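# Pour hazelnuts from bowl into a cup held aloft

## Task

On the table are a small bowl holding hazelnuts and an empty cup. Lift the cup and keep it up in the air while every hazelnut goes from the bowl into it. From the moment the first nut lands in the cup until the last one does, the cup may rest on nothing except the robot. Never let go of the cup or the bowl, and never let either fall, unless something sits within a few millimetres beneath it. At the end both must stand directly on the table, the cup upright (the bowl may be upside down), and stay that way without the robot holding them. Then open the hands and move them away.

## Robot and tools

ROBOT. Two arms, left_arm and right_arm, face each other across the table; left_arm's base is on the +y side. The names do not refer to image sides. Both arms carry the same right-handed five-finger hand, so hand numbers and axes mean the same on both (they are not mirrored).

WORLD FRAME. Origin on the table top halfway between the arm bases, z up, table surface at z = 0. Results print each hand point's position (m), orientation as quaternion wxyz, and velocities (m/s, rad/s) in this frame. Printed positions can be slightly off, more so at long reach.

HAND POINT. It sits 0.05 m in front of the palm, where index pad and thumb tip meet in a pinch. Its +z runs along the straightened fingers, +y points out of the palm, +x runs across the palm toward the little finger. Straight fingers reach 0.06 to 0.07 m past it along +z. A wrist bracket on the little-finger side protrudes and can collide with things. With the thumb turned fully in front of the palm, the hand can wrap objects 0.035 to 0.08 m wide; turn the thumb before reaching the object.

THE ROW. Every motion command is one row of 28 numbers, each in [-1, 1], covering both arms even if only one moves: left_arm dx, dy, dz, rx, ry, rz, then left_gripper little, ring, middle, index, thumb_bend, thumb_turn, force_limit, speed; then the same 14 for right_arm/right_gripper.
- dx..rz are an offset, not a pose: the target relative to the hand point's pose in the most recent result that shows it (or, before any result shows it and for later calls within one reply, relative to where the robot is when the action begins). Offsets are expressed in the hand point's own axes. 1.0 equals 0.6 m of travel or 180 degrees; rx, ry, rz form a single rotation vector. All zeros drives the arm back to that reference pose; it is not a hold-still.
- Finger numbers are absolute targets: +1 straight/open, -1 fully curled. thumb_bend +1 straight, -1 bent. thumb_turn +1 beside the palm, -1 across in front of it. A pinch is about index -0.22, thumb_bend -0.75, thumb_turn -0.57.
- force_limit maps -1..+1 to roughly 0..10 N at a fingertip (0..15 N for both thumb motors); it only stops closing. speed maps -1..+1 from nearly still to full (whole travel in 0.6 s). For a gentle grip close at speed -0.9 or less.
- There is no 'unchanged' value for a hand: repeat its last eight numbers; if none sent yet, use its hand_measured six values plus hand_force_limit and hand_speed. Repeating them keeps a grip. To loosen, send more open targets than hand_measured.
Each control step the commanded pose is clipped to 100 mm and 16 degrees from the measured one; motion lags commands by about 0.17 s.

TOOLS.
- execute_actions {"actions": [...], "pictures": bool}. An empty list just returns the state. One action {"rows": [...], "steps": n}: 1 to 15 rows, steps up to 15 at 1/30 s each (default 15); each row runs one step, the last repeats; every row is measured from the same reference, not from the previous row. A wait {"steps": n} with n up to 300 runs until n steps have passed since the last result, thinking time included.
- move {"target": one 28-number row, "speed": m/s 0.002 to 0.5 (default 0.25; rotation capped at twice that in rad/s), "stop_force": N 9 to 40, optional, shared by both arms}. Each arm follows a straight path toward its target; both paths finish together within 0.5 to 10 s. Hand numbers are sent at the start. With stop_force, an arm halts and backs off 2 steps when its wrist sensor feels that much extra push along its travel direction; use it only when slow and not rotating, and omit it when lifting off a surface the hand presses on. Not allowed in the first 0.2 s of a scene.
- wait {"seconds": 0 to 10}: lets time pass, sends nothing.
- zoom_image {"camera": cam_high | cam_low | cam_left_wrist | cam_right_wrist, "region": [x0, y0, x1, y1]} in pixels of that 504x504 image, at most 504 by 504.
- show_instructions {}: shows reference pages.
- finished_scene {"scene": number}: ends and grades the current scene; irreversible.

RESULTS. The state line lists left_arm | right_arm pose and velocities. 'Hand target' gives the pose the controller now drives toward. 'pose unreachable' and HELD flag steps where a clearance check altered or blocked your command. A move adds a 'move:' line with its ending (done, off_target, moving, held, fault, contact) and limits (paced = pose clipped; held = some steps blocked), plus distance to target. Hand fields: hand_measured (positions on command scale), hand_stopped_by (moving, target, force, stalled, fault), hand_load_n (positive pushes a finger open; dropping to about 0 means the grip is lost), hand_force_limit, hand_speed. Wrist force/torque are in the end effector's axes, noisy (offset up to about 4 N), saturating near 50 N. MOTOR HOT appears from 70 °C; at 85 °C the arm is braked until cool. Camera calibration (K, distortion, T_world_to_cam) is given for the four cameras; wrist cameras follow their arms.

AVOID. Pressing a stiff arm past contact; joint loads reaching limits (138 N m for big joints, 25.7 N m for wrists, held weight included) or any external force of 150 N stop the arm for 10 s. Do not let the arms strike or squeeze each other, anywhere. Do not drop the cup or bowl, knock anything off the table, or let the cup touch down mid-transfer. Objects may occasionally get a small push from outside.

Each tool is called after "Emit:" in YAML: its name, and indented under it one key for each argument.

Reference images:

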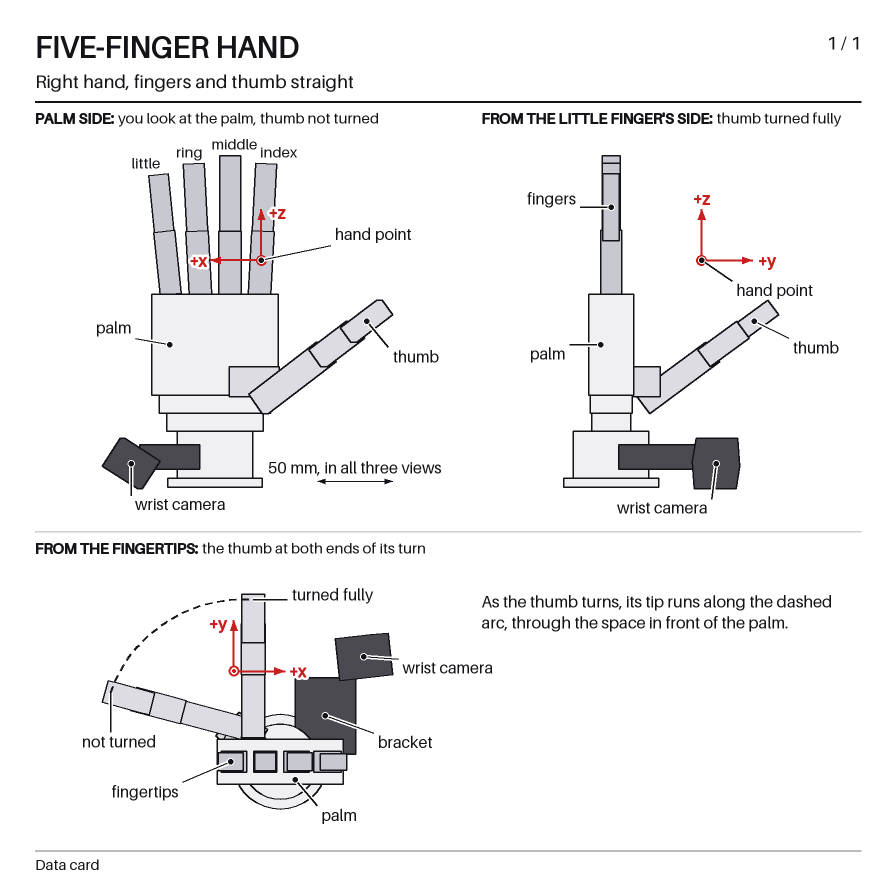

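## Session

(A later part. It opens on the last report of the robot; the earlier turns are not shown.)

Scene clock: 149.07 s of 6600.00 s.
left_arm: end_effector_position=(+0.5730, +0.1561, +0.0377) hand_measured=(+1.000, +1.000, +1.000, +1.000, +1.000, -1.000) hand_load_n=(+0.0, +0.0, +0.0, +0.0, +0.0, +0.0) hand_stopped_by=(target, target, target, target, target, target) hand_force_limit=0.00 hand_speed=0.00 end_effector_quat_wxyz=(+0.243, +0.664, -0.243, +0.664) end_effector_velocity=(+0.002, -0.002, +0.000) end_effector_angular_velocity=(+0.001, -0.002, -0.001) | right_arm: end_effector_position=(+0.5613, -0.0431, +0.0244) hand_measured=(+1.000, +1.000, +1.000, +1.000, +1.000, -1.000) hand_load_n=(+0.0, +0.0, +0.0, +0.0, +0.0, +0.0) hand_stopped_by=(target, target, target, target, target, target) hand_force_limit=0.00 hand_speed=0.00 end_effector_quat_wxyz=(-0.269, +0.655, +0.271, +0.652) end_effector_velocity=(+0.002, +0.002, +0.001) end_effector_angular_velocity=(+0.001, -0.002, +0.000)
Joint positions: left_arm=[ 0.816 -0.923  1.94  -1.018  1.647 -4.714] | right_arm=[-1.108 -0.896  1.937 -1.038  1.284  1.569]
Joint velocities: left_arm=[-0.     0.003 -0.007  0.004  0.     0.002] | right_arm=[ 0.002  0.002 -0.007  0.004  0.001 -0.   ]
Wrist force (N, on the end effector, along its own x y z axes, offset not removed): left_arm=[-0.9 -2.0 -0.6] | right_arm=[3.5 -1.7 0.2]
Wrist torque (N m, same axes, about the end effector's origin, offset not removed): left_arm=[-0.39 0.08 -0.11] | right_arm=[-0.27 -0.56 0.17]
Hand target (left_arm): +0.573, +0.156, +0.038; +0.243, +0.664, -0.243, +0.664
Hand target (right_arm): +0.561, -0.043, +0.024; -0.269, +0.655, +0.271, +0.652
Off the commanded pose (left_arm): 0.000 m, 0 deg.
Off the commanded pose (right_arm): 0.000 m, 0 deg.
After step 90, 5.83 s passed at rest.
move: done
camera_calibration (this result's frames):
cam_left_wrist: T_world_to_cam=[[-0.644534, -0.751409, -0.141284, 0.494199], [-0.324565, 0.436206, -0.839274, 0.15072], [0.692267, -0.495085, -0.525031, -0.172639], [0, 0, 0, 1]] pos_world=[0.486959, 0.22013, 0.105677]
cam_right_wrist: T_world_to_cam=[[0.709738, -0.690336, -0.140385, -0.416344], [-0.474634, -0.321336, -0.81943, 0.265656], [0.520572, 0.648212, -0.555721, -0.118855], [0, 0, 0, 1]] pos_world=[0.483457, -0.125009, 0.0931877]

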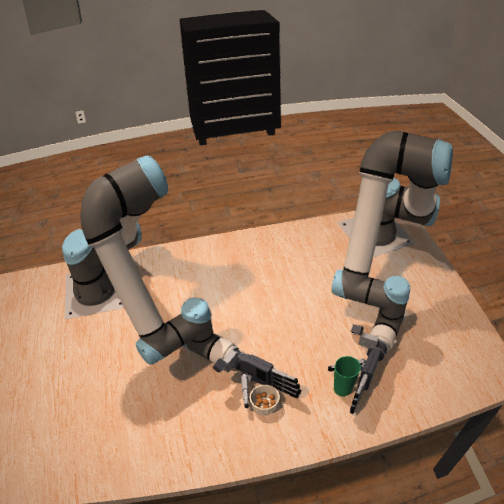

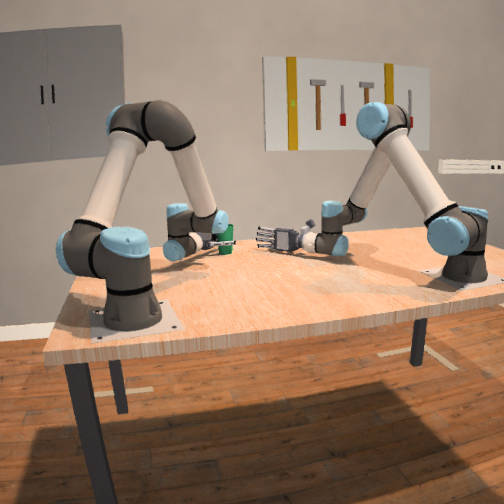

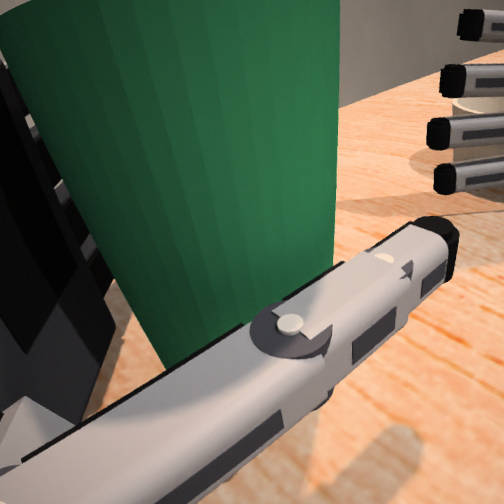

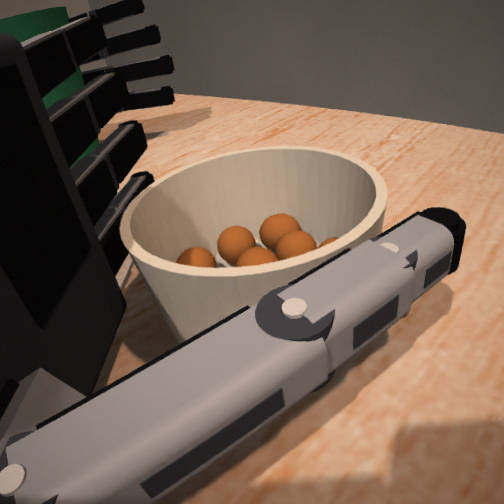

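Emit:
move:
  target: [0,0,0.012,0,0,0,1,1,1,1,1,-1,0,0, 0,0,0.012,0,0,0,1,1,1,1,1,-1,0,0]
  speed: 0.02

Emit:
move:
  target: [0,0,0,0,0,0,-1,-1,-1,-1,-1,-1,0.2,-0.8, 0,0,0,0,0,0,1,1,-0.3,-1,-1,-1,0.4,-0.8]

Scene clock: 157.30 s of 6600.00 s.
left_arm: end_effector_position=(+0.5782, +0.1517, +0.0377) hand_measured=(+1.000, +1.000, +1.000, +1.000, +1.000, -1.000) hand_load_n=(+0.0, +0.0, +0.0, +0.0, +0.0, +0.0) hand_stopped_by=(target, target, target, target, target, target) hand_force_limit=0.00 hand_speed=0.00 end_effector_quat_wxyz=(+0.243, +0.664, -0.243, +0.664) end_effector_velocity=(+0.002, -0.001, -0.001) end_effector_angular_velocity=(+0.001, +0.000, +0.001) | right_arm: end_effector_position=(+0.5662, -0.0382, +0.0244) hand_measured=(+1.000, +1.000, +1.000, +1.000, +1.000, -1.000) hand_load_n=(+0.0, +0.0, +0.0, +0.0, +0.0, +0.0) hand_stopped_by=(target, target, target, target, target, target) hand_force_limit=0.00 hand_speed=0.00 end_effector_quat_wxyz=(-0.269, +0.655, +0.271, +0.652) end_effector_velocity=(+0.002, +0.002, -0.001) end_effector_angular_velocity=(-0.000, +0.001, +0.000)
Joint positions: left_arm=[ 0.815 -0.914  1.92  -1.006  1.646 -4.714] | right_arm=[-1.104 -0.887  1.916 -1.026  1.288  1.569]
Joint velocities: left_arm=[-0.     0.005 -0.008  0.004 -0.001  0.001] | right_arm=[ 0.001  0.004 -0.008  0.004  0.001  0.   ]
Wrist force (N, on the end effector, along its own x y z axes, offset not removed): left_arm=[-1.1 -2.1 0.2] | right_arm=[2.0 -2.9 -1.4]
Wrist torque (N m, same axes, about the end effector's origin, offset not removed): left_arm=[-0.48 0.02 -0.09] | right_arm=[-0.30 -0.28 0.00]
Hand target (left_arm): +0.578, +0.151, +0.038; +0.243, +0.664, -0.243, +0.664
Hand target (right_arm): +0.566, -0.038, +0.024; -0.269, +0.655, +0.271, +0.652
Off the commanded pose (left_arm): 0.000 m, 0 deg.
Off the commanded pose (right_arm): 0.000 m, 0 deg.
After step 90, 4.50 s passed at rest.
move: done
camera_calibration (this result's frames):
cam_left_wrist: T_world_to_cam=[[-0.644528, -0.751414, -0.141284, 0.494252], [-0.32456, 0.436198, -0.839281, 0.154359], [0.692275, -0.495085, -0.52502, -0.17849], [0, 0, 0, 1]] pos_world=[0.492222, 0.215689, 0.10567]
cam_right_wrist: T_world_to_cam=[[0.709751, -0.690338, -0.14031, -0.416457], [-0.474583, -0.321378, -0.819444, 0.269497], [0.5206, 0.64819, -0.55572, -0.124569], [0, 0, 0, 1]] pos_world=[0.48833, -0.120141, 0.0931792]

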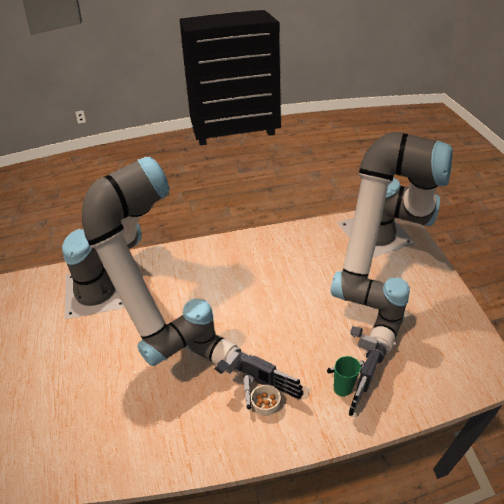

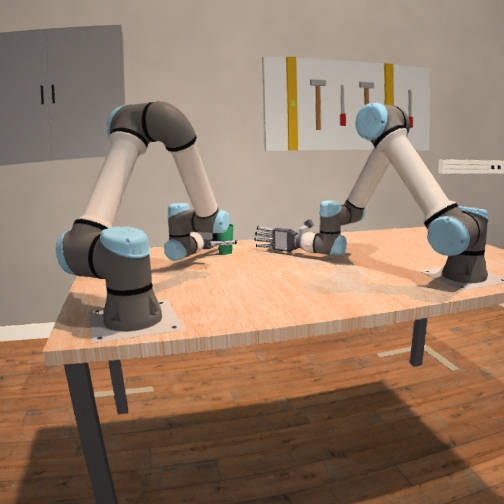

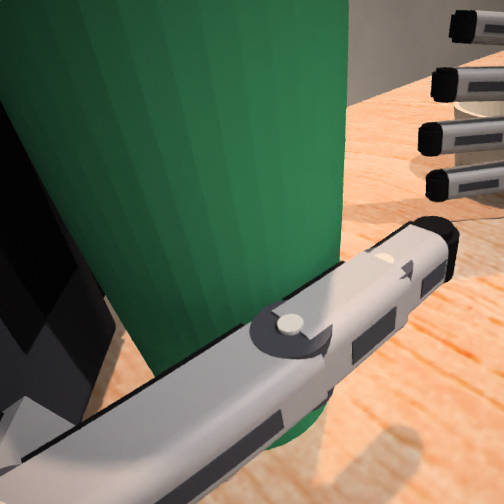

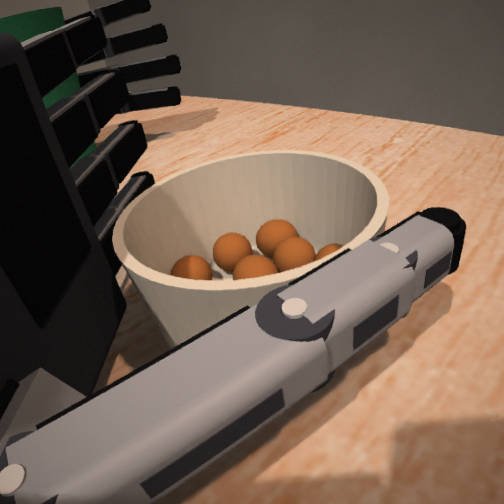

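Scene clock: 160.77 s of 6600.00 s.
left_arm: end_effector_position=(+0.5783, +0.1517, +0.0377) hand_measured=(+0.048, +0.014, -0.030, -0.064, +0.382, -1.000) hand_load_n=(+1.0, +2.5, +5.5, +7.5, +13.0, +2.5) hand_stopped_by=(force, force, force, force, force, target) hand_force_limit=0.20 hand_speed=-0.80 end_effector_quat_wxyz=(+0.243, +0.664, -0.243, +0.664) end_effector_velocity=(+0.000, +0.000, -0.000) end_effector_angular_velocity=(+0.001, +0.000, +0.002) | right_arm: end_effector_position=(+0.5662, -0.0382, +0.0244) hand_measured=(+1.000, +1.000, +0.382, +0.336, +0.612, -1.000) hand_load_n=(+0.0, +0.0, +3.0, +7.5, +12.5, +1.0) hand_stopped_by=(target, target, force, force, force, target) hand_force_limit=0.40 hand_speed=-0.80 end_effector_quat_wxyz=(-0.269, +0.655, +0.271, +0.653) end_effector_velocity=(-0.000, -0.000, -0.001) end_effector_angular_velocity=(-0.001, +0.001, +0.000)
Joint positions: left_arm=[ 0.815 -0.915  1.92  -1.007  1.646 -4.714] | right_arm=[-1.104 -0.887  1.916 -1.026  1.288  1.569]
Joint velocities: left_arm=[-0.     0.     0.     0.    -0.002  0.   ] | right_arm=[-0.     0.002 -0.     0.    -0.    -0.   ]
Wrist force (N, on the end effector, along its own x y z axes, offset not removed): left_arm=[0.1 -1.6 0.7] | right_arm=[0.6 -1.3 -2.1]
Wrist torque (N m, same axes, about the end effector's origin, offset not removed): left_arm=[-0.37 0.16 -0.19] | right_arm=[-0.08 -0.02 0.06]
Hand target (left_arm): +0.578, +0.152, +0.038; +0.243, +0.664, -0.243, +0.664
Hand target (right_arm): +0.566, -0.038, +0.024; -0.269, +0.655, +0.271, +0.652
Off the commanded pose (left_arm): 0.000 m, 0 deg.
Off the commanded pose (right_arm): 0.000 m, 0 deg.
move: done
camera_calibration (this result's frames):
cam_left_wrist: T_world_to_cam=[[-0.644518, -0.751421, -0.141292, 0.49425], [-0.324499, 0.436154, -0.839327, 0.154378], [0.692313, -0.495112, -0.524944, -0.178497], [0, 0, 0, 1]] pos_world=[0.492224, 0.215681, 0.105706]
cam_right_wrist: T_world_to_cam=[[0.709781, -0.690309, -0.140302, -0.416463], [-0.474548, -0.321383, -0.819461, 0.269492], [0.520591, 0.648218, -0.555697, -0.124561], [0, 0, 0, 1]] pos_world=[0.48833, -0.120135, 0.0931895]

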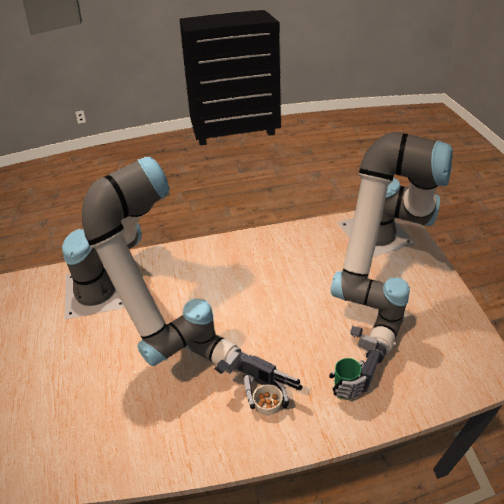

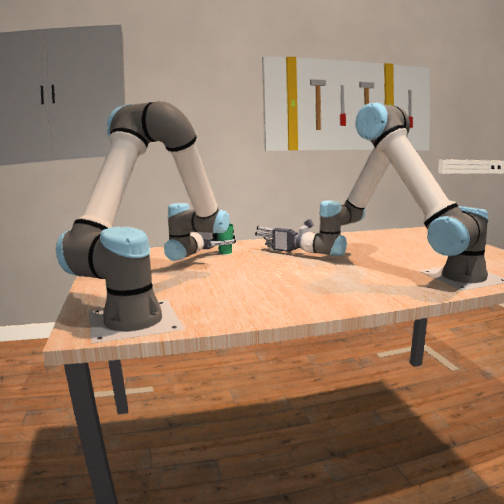

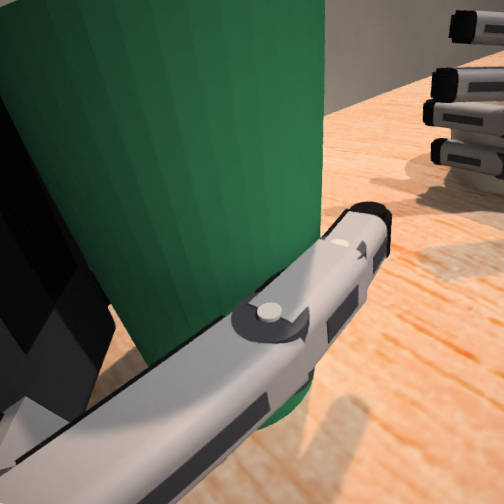

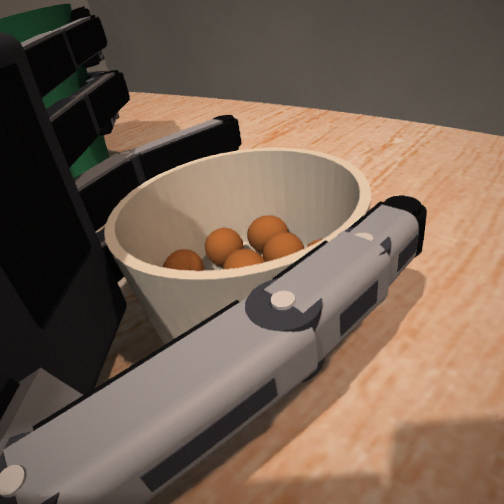

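Test lift.

Emit:
move:
  target: [0.05,0,0,0,0,0,-1,-1,-1,-1,-1,-1,0.2,-0.8, 0.05,0,0,0,0,0,1,1,-0.3,-1,-1,-1,0.4,-0.8]
  speed: 0.03

Emit:
zoom_image:
  camera: "cam_high"
  region: [200, 310, 420, 440]

Scene clock: 171.20 s of 6600.00 s.
left_arm: end_effector_position=(+0.5783, +0.1517, +0.0674) hand_measured=(+0.048, +0.014, -0.030, -0.064, +0.382, -1.000) hand_load_n=(+1.0, +2.5, +5.5, +7.5, +13.0, +3.0) hand_stopped_by=(force, force, force, force, force, target) hand_force_limit=0.20 hand_speed=-0.80 end_effector_quat_wxyz=(+0.243, +0.664, -0.243, +0.664) end_effector_velocity=(+0.000, +0.000, +0.001) end_effector_angular_velocity=(+0.002, +0.000, +0.001) | right_arm: end_effector_position=(+0.5662, -0.0382, +0.0541) hand_measured=(+1.000, +1.000, +0.382, +0.336, +0.612, -1.000) hand_load_n=(+0.0, +0.0, +3.0, +8.0, +12.5, +1.0) hand_stopped_by=(target, target, force, force, force, target) hand_force_limit=0.40 hand_speed=-0.80 end_effector_quat_wxyz=(-0.269, +0.655, +0.271, +0.653) end_effector_velocity=(-0.001, +0.001, +0.002) end_effector_angular_velocity=(-0.000, +0.001, +0.002)
Joint positions: left_arm=[ 0.815 -0.976  1.916 -0.941  1.646 -4.714] | right_arm=[-1.104 -0.949  1.914 -0.962  1.288  1.569]
Joint velocities: left_arm=[-0.001 -0.004 -0.001  0.006 -0.002  0.002] | right_arm=[ 0.001 -0.004 -0.     0.005 -0.001  0.   ]
Wrist force (N, on the end effector, along its own x y z axes, offset not removed): left_arm=[-2.8 -0.8 0.4] | right_arm=[-0.6 0.6 -0.5]
Wrist torque (N m, same axes, about the end effector's origin, offset not removed): left_arm=[-0.31 0.27 -0.19] | right_arm=[0.17 -0.12 0.15]
Hand target (left_arm): +0.578, +0.152, +0.068; +0.243, +0.664, -0.242, +0.664
Hand target (right_arm): +0.566, -0.038, +0.054; -0.269, +0.655, +0.271, +0.653
Off the commanded pose (left_arm): 0.000 m, 0 deg.
Off the commanded pose (right_arm): 0.000 m, 0 deg.
After step 90, 6.07 s passed at rest.
move: done
camera_calibration (this result's frames):
cam_left_wrist: T_world_to_cam=[[-0.644524, -0.751416, -0.141294, 0.498459], [-0.32448, 0.436147, -0.839338, 0.179342], [0.692316, -0.495126, -0.524927, -0.162906], [0, 0, 0, 1]] pos_world=[0.492244, 0.215671, 0.135444]
cam_right_wrist: T_world_to_cam=[[0.709745, -0.690343, -0.140317, -0.412305], [-0.474562, -0.321335, -0.819472, 0.293857], [0.520628, 0.648206, -0.555676, -0.108117], [0, 0, 0, 1]] pos_world=[0.488373, -0.120123, 0.122876]

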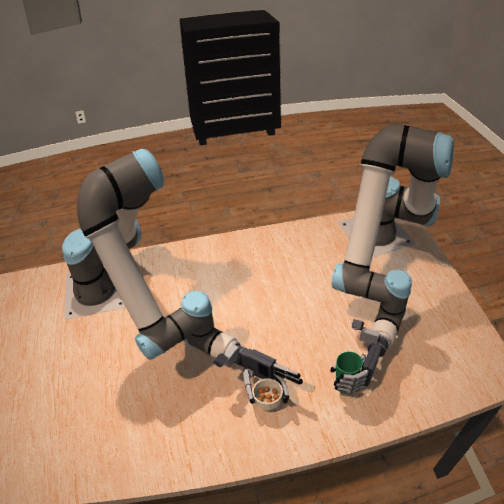

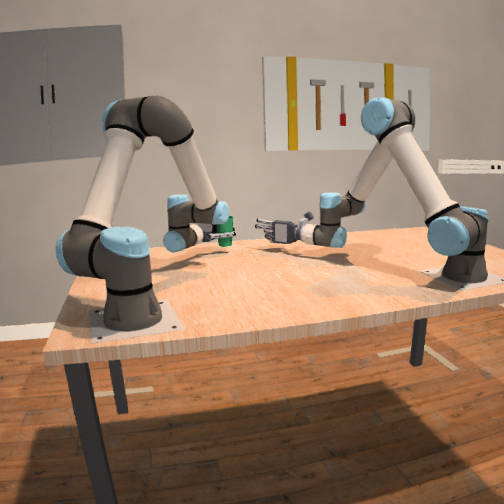

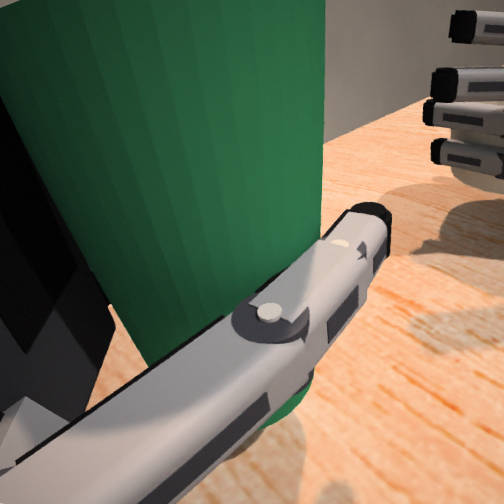

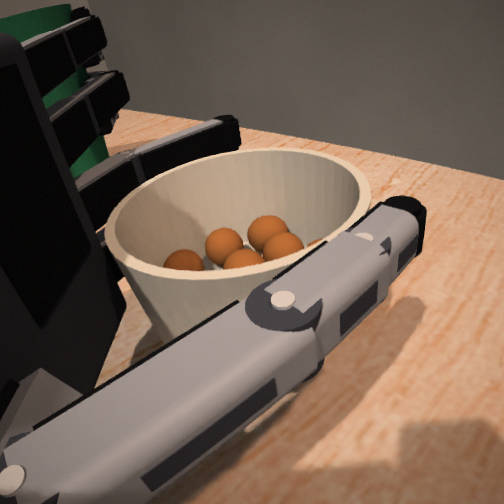

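Region (200, 310, 420, 440) of cam_high's 504x504 image, scaled by 2.291, with more detail than that image has; it fills the top 298 rows of this view, and the rest is white.

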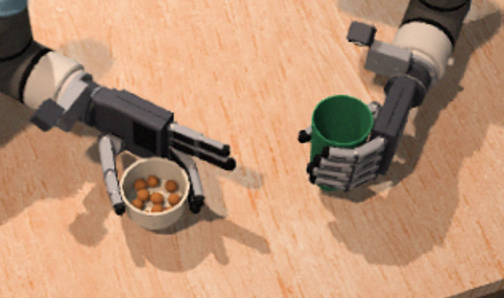

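Emit:
move:
  target: [0.05,0,0,0,0,0,-1,-1,-1,-1,-1,-1,0.2,-0.8, 0.41,0,0,0,0,0,1,1,-0.3,-1,-1,-1,0.4,-0.8]
  speed: 0.1

Emit:
move:
  target: [0,0.2415,0.034,-0.083,0,0,-1,-1,-1,-1,-1,-1,0.2,-0.8, 0,-0.2465,0.044,0.139,0,0,1,1,-0.3,-1,-1,-1,0.4,-0.8]
  speed: 0.08

Emit:
move:
  target: [0,0,0,0,0,0,-1,-1,-1,-1,-1,-1,0.2,-0.8, -0.08,0,0,0,0,0.22,1,1,-0.3,-1,-1,-1,0.4,-0.8]
  speed: 0.1

Emit:
zoom_image:
  camera: "cam_high"
  region: [200, 230, 420, 400]

Emit:
zoom_image:
  camera: "cam_low"
  region: [170, 130, 350, 260]

Scene clock: 206.47 s of 6600.00 s.
left_arm: end_effector_position=(+0.5783, +0.1516, +0.0974) hand_measured=(+0.048, +0.014, -0.030, -0.064, +0.382, -1.000) hand_load_n=(+1.0, +2.5, +5.5, +7.5, +13.0, +3.0) hand_stopped_by=(force, force, force, force, force, target) hand_force_limit=0.20 hand_speed=-0.80 end_effector_quat_wxyz=(+0.243, +0.664, -0.242, +0.664) end_effector_velocity=(+0.000, +0.000, +0.001) end_effector_angular_velocity=(-0.001, -0.001, +0.000) | right_arm: end_effector_position=(+0.5665, -0.0379, +0.2996) hand_measured=(+1.000, +1.000, +0.382, +0.338, +0.612, -1.000) hand_load_n=(+0.0, +0.0, +3.0, +8.0, +12.5, +1.0) hand_stopped_by=(target, target, force, force, force, target) hand_force_limit=0.40 hand_speed=-0.80 end_effector_quat_wxyz=(-0.269, +0.655, +0.271, +0.653) end_effector_velocity=(+0.000, -0.000, +0.002) end_effector_angular_velocity=(-0.001, +0.001, -0.001)
Joint positions: left_arm=[ 0.815 -1.035  1.907 -0.873  1.646 -4.714] | right_arm=[-1.104 -1.318  1.692 -0.37   1.288  1.569]
Joint velocities: left_arm=[ 0.    -0.002 -0.     0.001  0.    -0.   ] | right_arm=[-0.    -0.001 -0.005  0.007  0.    -0.   ]
Wrist force (N, on the end effector, along its own x y z axes, offset not removed): left_arm=[-2.0 -0.8 0.1] | right_arm=[0.7 0.4 -1.7]
Wrist torque (N m, same axes, about the end effector's origin, offset not removed): left_arm=[-0.26 0.15 -0.10] | right_arm=[0.22 -0.29 0.25]
Hand target (left_arm): +0.578, +0.152, +0.097; +0.243, +0.664, -0.243, +0.664
Hand target (right_arm): +0.567, -0.038, +0.300; -0.269, +0.655, +0.271, +0.653
Off the commanded pose (left_arm): 0.000 m, 0 deg.
Off the commanded pose (right_arm): 0.001 m, 0 deg.
After step 90, 29.30 s passed at rest.
move: done
camera_calibration (this result's frames):
cam_left_wrist: T_world_to_cam=[[-0.644515, -0.751423, -0.141294, 0.502684], [-0.324484, 0.436143, -0.839339, 0.204535], [0.692323, -0.495119, -0.524925, -0.147191], [0, 0, 0, 1]] pos_world=[0.492259, 0.215645, 0.165436]
cam_right_wrist: T_world_to_cam=[[0.709754, -0.690331, -0.140331, -0.377834], [-0.474525, -0.321285, -0.819513, 0.495302], [0.520649, 0.648243, -0.555613, 0.0279572], [0, 0, 0, 1]] pos_world=[0.488647, -0.119821, 0.368418]

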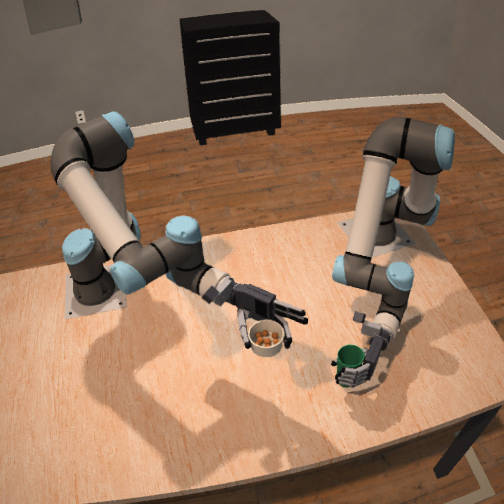

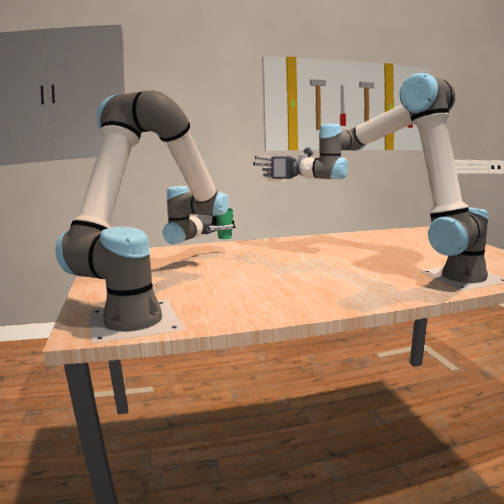

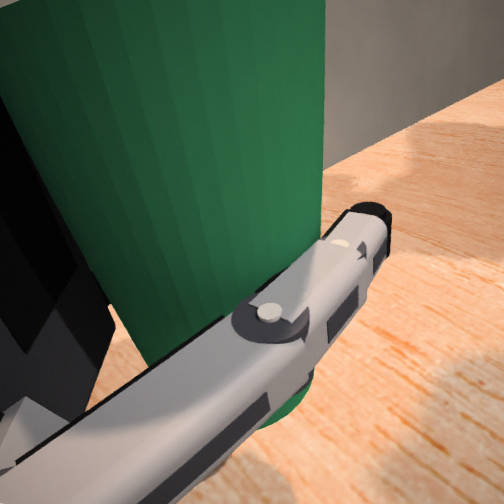

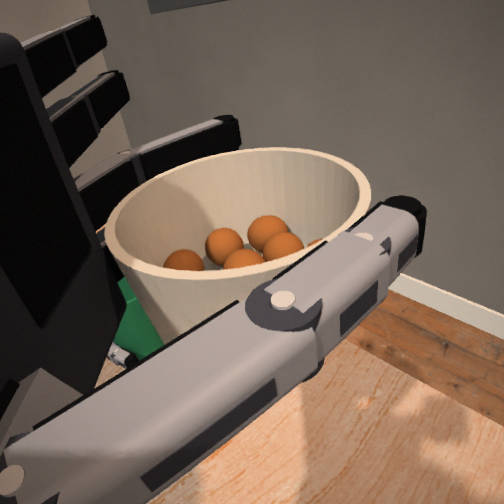

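Scene clock: 209.63 s of 6600.00 s.
left_arm: end_effector_position=(+0.5005, +0.0279, +0.0974) hand_measured=(+0.048, +0.014, -0.030, -0.064, +0.382, -1.000) hand_load_n=(+1.0, +2.5, +5.5, +7.5, +13.0, +3.0) hand_stopped_by=(force, force, force, force, force, target) hand_force_limit=0.20 hand_speed=-0.80 end_effector_quat_wxyz=(+0.328, +0.627, -0.327, +0.627) end_effector_velocity=(-0.001, -0.002, +0.001) end_effector_angular_velocity=(-0.001, -0.002, -0.003) | right_arm: end_effector_position=(+0.4810, +0.0852, +0.2996) hand_measured=(+1.000, +1.000, +0.382, +0.336, +0.612, -1.000) hand_load_n=(+0.0, +0.0, +3.0, +8.0, +12.5, +1.0) hand_stopped_by=(target, target, force, force, force, target) hand_force_limit=0.40 hand_speed=-0.80 end_effector_quat_wxyz=(-0.404, +0.581, +0.405, +0.579) end_effector_velocity=(-0.001, +0.002, -0.001) end_effector_angular_velocity=(-0.001, +0.002, +0.007)
Joint positions: left_arm=[ 0.644 -0.998  1.839 -0.841  1.736 -4.714] | right_arm=[-1.019 -1.26   1.615 -0.351  0.937  1.569]
Joint velocities: left_arm=[-0.002 -0.001 -0.002  0.001  0.001  0.001] | right_arm=[ 0.002  0.004 -0.003  0.001 -0.005  0.001]
Wrist force (N, on the end effector, along its own x y z axes, offset not removed): left_arm=[-3.0 -1.6 -1.6] | right_arm=[0.8 -0.3 0.0]
Wrist torque (N m, same axes, about the end effector's origin, offset not removed): left_arm=[-0.28 0.30 -0.16] | right_arm=[-0.21 -0.44 0.14]
Hand target (left_arm): +0.500, +0.028, +0.097; +0.328, +0.627, -0.327, +0.627
Hand target (right_arm): +0.481, +0.085, +0.300; -0.405, +0.580, +0.406, +0.579
Off the commanded pose (left_arm): 0.000 m, 0 deg.
Off the commanded pose (right_arm): 0.000 m, 0 deg.
move: done
camera_calibration (this result's frames):
cam_left_wrist: T_world_to_cam=[[-0.816196, -0.560265, -0.141165, 0.440164], [-0.201426, 0.504919, -0.839335, 0.169681], [0.541527, -0.656628, -0.524965, -0.0746383], [0, 0, 0, 1]] pos_world=[0.433857, 0.111923, 0.165373]
cam_right_wrist: T_world_to_cam=[[0.934685, -0.326025, -0.14167, -0.370954], [-0.295442, -0.490848, -0.819623, 0.422636], [0.197679, 0.807945, -0.55511, 0.134246], [0, 0, 0, 1]] pos_world=[0.445052, -0.021954, 0.36837]

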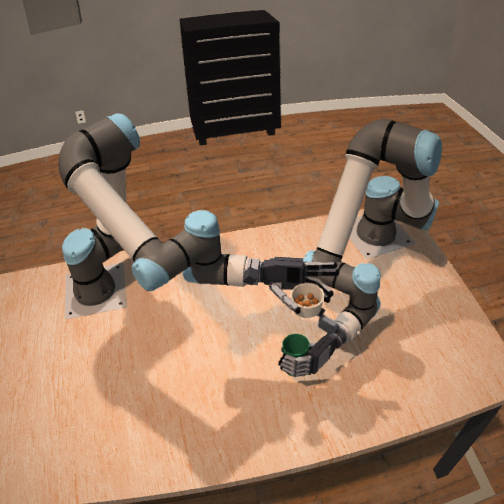

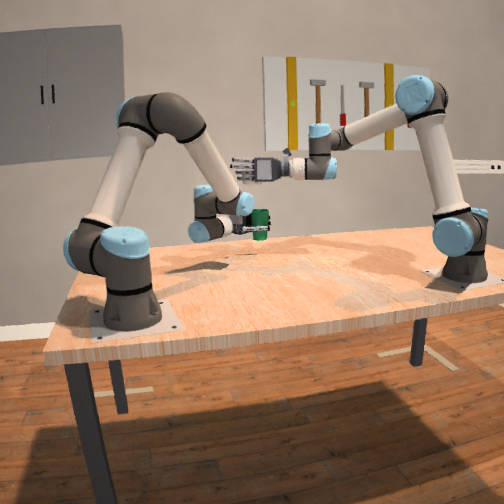

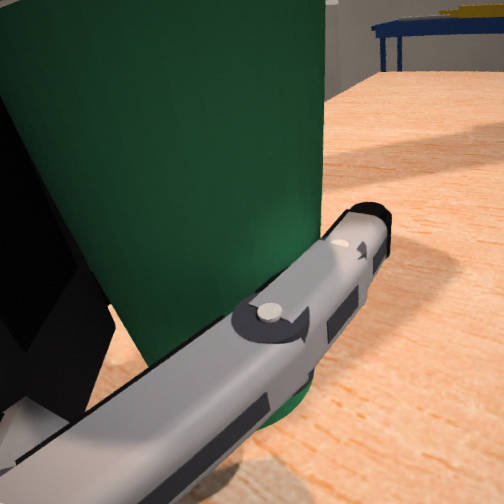

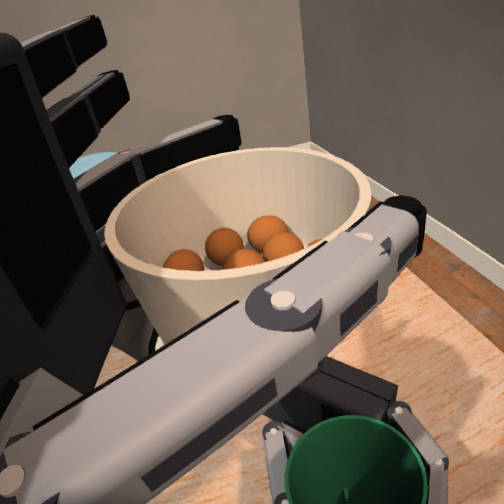

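Scene clock: 213.47 s of 6600.00 s.
left_arm: end_effector_position=(+0.5005, +0.0279, +0.0974) hand_measured=(+0.048, +0.014, -0.030, -0.064, +0.382, -1.000) hand_load_n=(+1.0, +2.5, +5.5, +7.5, +13.0, +3.0) hand_stopped_by=(force, force, force, force, force, target) hand_force_limit=0.20 hand_speed=-0.80 end_effector_quat_wxyz=(+0.328, +0.627, -0.327, +0.627) end_effector_velocity=(-0.000, +0.000, -0.001) end_effector_angular_velocity=(+0.002, -0.000, -0.001) | right_arm: end_effector_position=(+0.4809, +0.0852, +0.2518) hand_measured=(+1.000, +1.000, +0.382, +0.336, +0.612, -1.000) hand_load_n=(+0.0, +0.0, +3.0, +7.5, +12.5, +0.5) hand_stopped_by=(target, target, force, force, force, target) hand_force_limit=0.40 hand_speed=-0.80 end_effector_quat_wxyz=(-0.576, +0.683, +0.185, +0.408) end_effector_velocity=(-0.000, +0.000, +0.000) end_effector_angular_velocity=(+0.006, +0.012, +0.001)
Joint positions: left_arm=[ 0.644 -0.998  1.839 -0.841  1.736 -4.714] | right_arm=[-1.071 -1.217  1.6   -0.38   0.885  2.258]
Joint velocities: left_arm=[ 0.001  0.001 -0.     0.     0.002  0.001] | right_arm=[-0.001  0.    -0.    -0.002 -0.002  0.015]
Wrist force (N, on the end effector, along its own x y z axes, offset not removed): left_arm=[-1.7 -1.2 0.4] | right_arm=[0.8 0.9 -0.6]
Wrist torque (N m, same axes, about the end effector's origin, offset not removed): left_arm=[-0.34 0.14 -0.11] | right_arm=[0.07 -0.39 0.13]
Hand target (left_arm): +0.501, +0.028, +0.097; +0.328, +0.627, -0.327, +0.627
Hand target (right_arm): +0.481, +0.085, +0.252; -0.577, +0.684, +0.185, +0.408
Off the commanded pose (left_arm): 0.000 m, 0 deg.
Off the commanded pose (right_arm): 0.000 m, 0 deg.
move: done
camera_calibration (this result's frames):
cam_left_wrist: T_world_to_cam=[[-0.816196, -0.560265, -0.141165, 0.440164], [-0.201427, 0.504919, -0.839335, 0.169681], [0.541527, -0.656628, -0.524965, -0.0746383], [0, 0, 0, 1]] pos_world=[0.433857, 0.111923, 0.165373]
cam_right_wrist: T_world_to_cam=[[0.637272, -0.218898, -0.738896, -0.0934113], [-0.762418, -0.318761, -0.563126, 0.528727], [-0.112264, 0.922212, -0.370029, 0.200432], [0, 0, 0, 1]] pos_world=[0.485141, -0.0367504, 0.302884]

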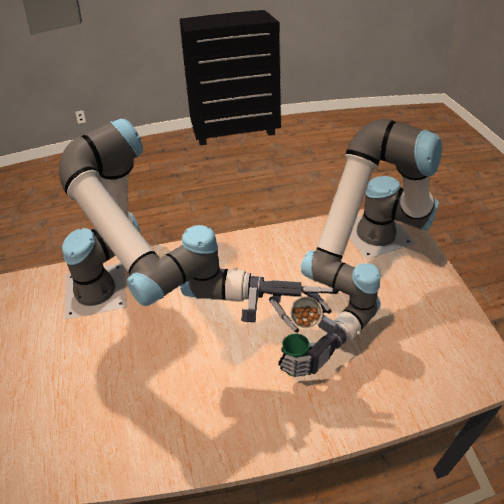

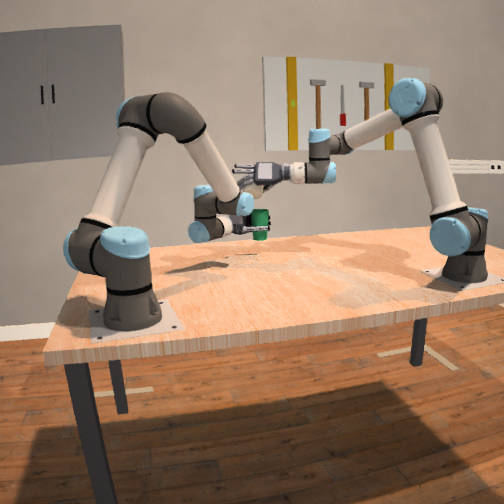

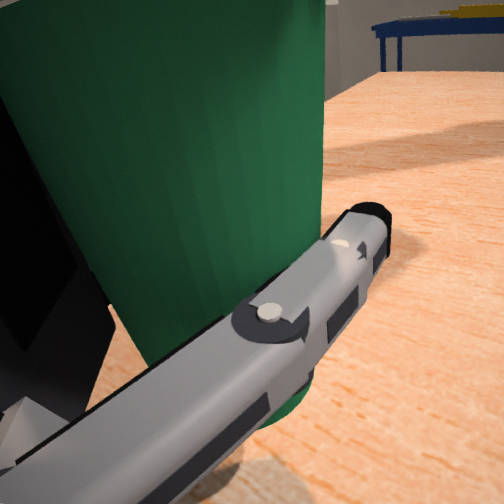

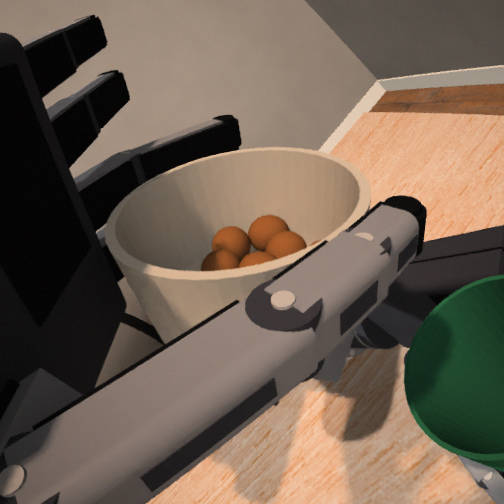

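Region (200, 230, 420, 400) of cam_high's 504x504 image, scaled by 2.291, with more detail than that image has; it fills the top 389 rows of this view, and the rest is white.

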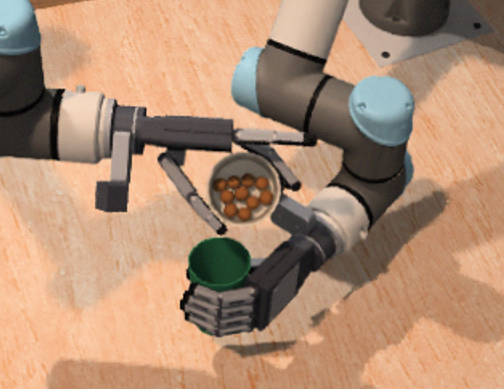

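Region (170, 130, 350, 260) of cam_low's 504x504 image, scaled by 2.800, with more detail than that image has.

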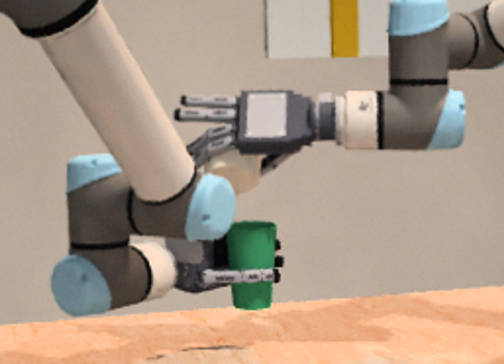

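Emit:
move:
  target: [0,0,0,0,0,0,-1,-1,-1,-1,-1,-1,0.2,-0.8, -0.015,0.012,-0.033,0,0,0.08,1,1,-0.3,-1,-1,-1,0.4,-0.8]
  speed: 0.05

Emit:
zoom_image:
  camera: "cam_high"
  region: [230, 260, 380, 390]

Emit:
zoom_image:
  camera: "cam_low"
  region: [200, 150, 320, 250]

Scene clock: 232.07 s of 6600.00 s.
left_arm: end_effector_position=(+0.5005, +0.0279, +0.0974) hand_measured=(+0.048, +0.014, -0.030, -0.064, +0.382, -1.000) hand_load_n=(+1.0, +2.5, +5.5, +7.5, +13.0, +3.0) hand_stopped_by=(force, force, force, force, force, target) hand_force_limit=0.20 hand_speed=-0.80 end_effector_quat_wxyz=(+0.328, +0.627, -0.327, +0.627) end_effector_velocity=(-0.000, +0.000, +0.001) end_effector_angular_velocity=(-0.000, -0.001, -0.001) | right_arm: end_effector_position=(+0.4740, +0.0668, +0.2404) hand_measured=(+1.000, +1.000, +0.382, +0.336, +0.612, -1.000) hand_load_n=(+0.0, +0.0, +3.0, +7.5, +12.5, +0.5) hand_stopped_by=(target, target, force, force, force, target) hand_force_limit=0.40 hand_speed=-0.80 end_effector_quat_wxyz=(-0.622, +0.701, +0.099, +0.333) end_effector_velocity=(-0.000, -0.001, -0.002) end_effector_angular_velocity=(+0.004, +0.013, -0.001)
Joint positions: left_arm=[ 0.644 -0.998  1.839 -0.841  1.736 -4.714] | right_arm=[-1.12  -1.235  1.644 -0.405  0.836  2.508]
Joint velocities: left_arm=[ 0.001 -0.001  0.    -0.     0.001  0.001] | right_arm=[-0.003  0.     0.003 -0.002 -0.002  0.013]
Wrist force (N, on the end effector, along its own x y z axes, offset not removed): left_arm=[-2.2 -1.0 -0.7] | right_arm=[-1.4 1.3 -2.4]
Wrist torque (N m, same axes, about the end effector's origin, offset not removed): left_arm=[-0.26 0.20 -0.07] | right_arm=[0.19 0.09 -0.12]
Hand target (left_arm): +0.501, +0.028, +0.097; +0.328, +0.627, -0.327, +0.627
Hand target (right_arm): +0.474, +0.067, +0.240; -0.623, +0.701, +0.098, +0.333
Off the commanded pose (left_arm): 0.000 m, 0 deg.
Off the commanded pose (right_arm): 0.000 m, 0 deg.
After step 90, 12.80 s passed at rest.
move: done
camera_calibration (this result's frames):
cam_left_wrist: T_world_to_cam=[[-0.816196, -0.560265, -0.141165, 0.440164], [-0.201427, 0.504919, -0.839335, 0.169681], [0.541527, -0.656628, -0.524965, -0.0746383], [0, 0, 0, 1]] pos_world=[0.433857, 0.111923, 0.165373]
cam_right_wrist: T_world_to_cam=[[0.446035, -0.14925, -0.882484, 0.0190459], [-0.875666, -0.276688, -0.395794, 0.521789], [-0.1851, 0.949299, -0.254105, 0.217235], [0, 0, 0, 1]] pos_world=[0.488628, -0.0590057, 0.278529]

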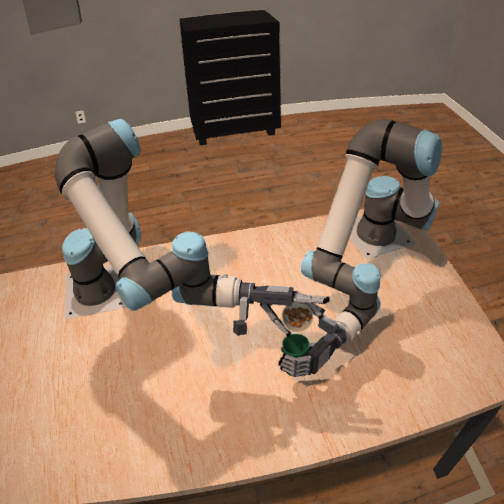

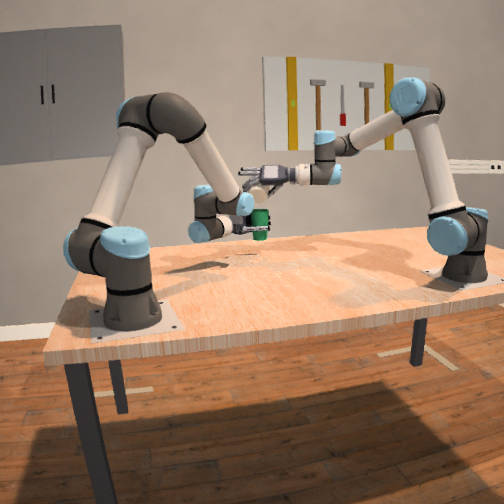

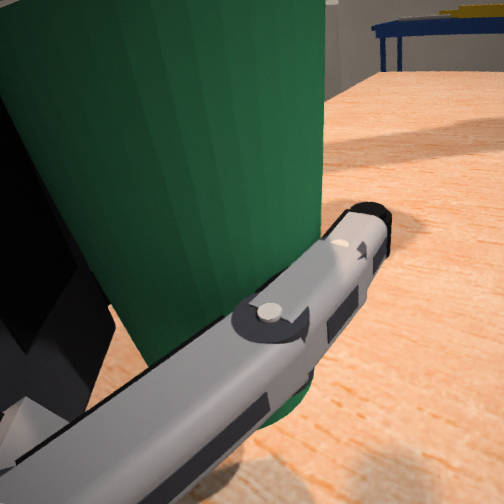

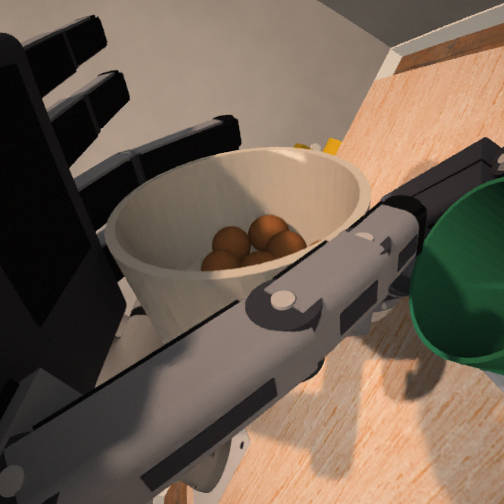

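Region (230, 260, 380, 390) of cam_high's 504x504 image, scaled by 3.360, with more detail than that image has; it fills the top 437 rows of this view, and the rest is white.

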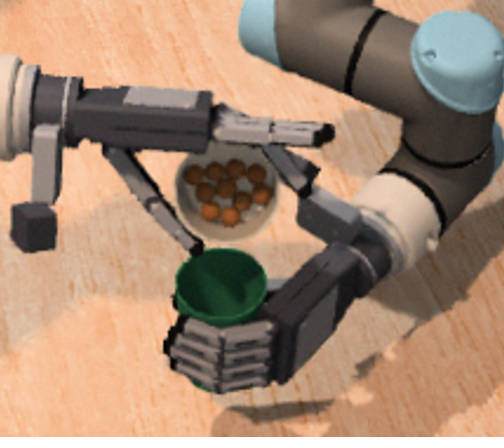

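Region (200, 150, 320, 250) of cam_low's 504x504 image, scaled by 4.200, with more detail than that image has.

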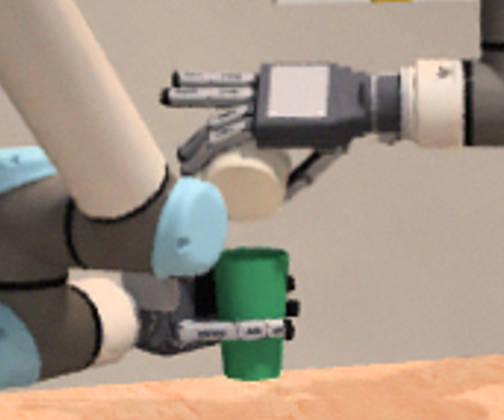

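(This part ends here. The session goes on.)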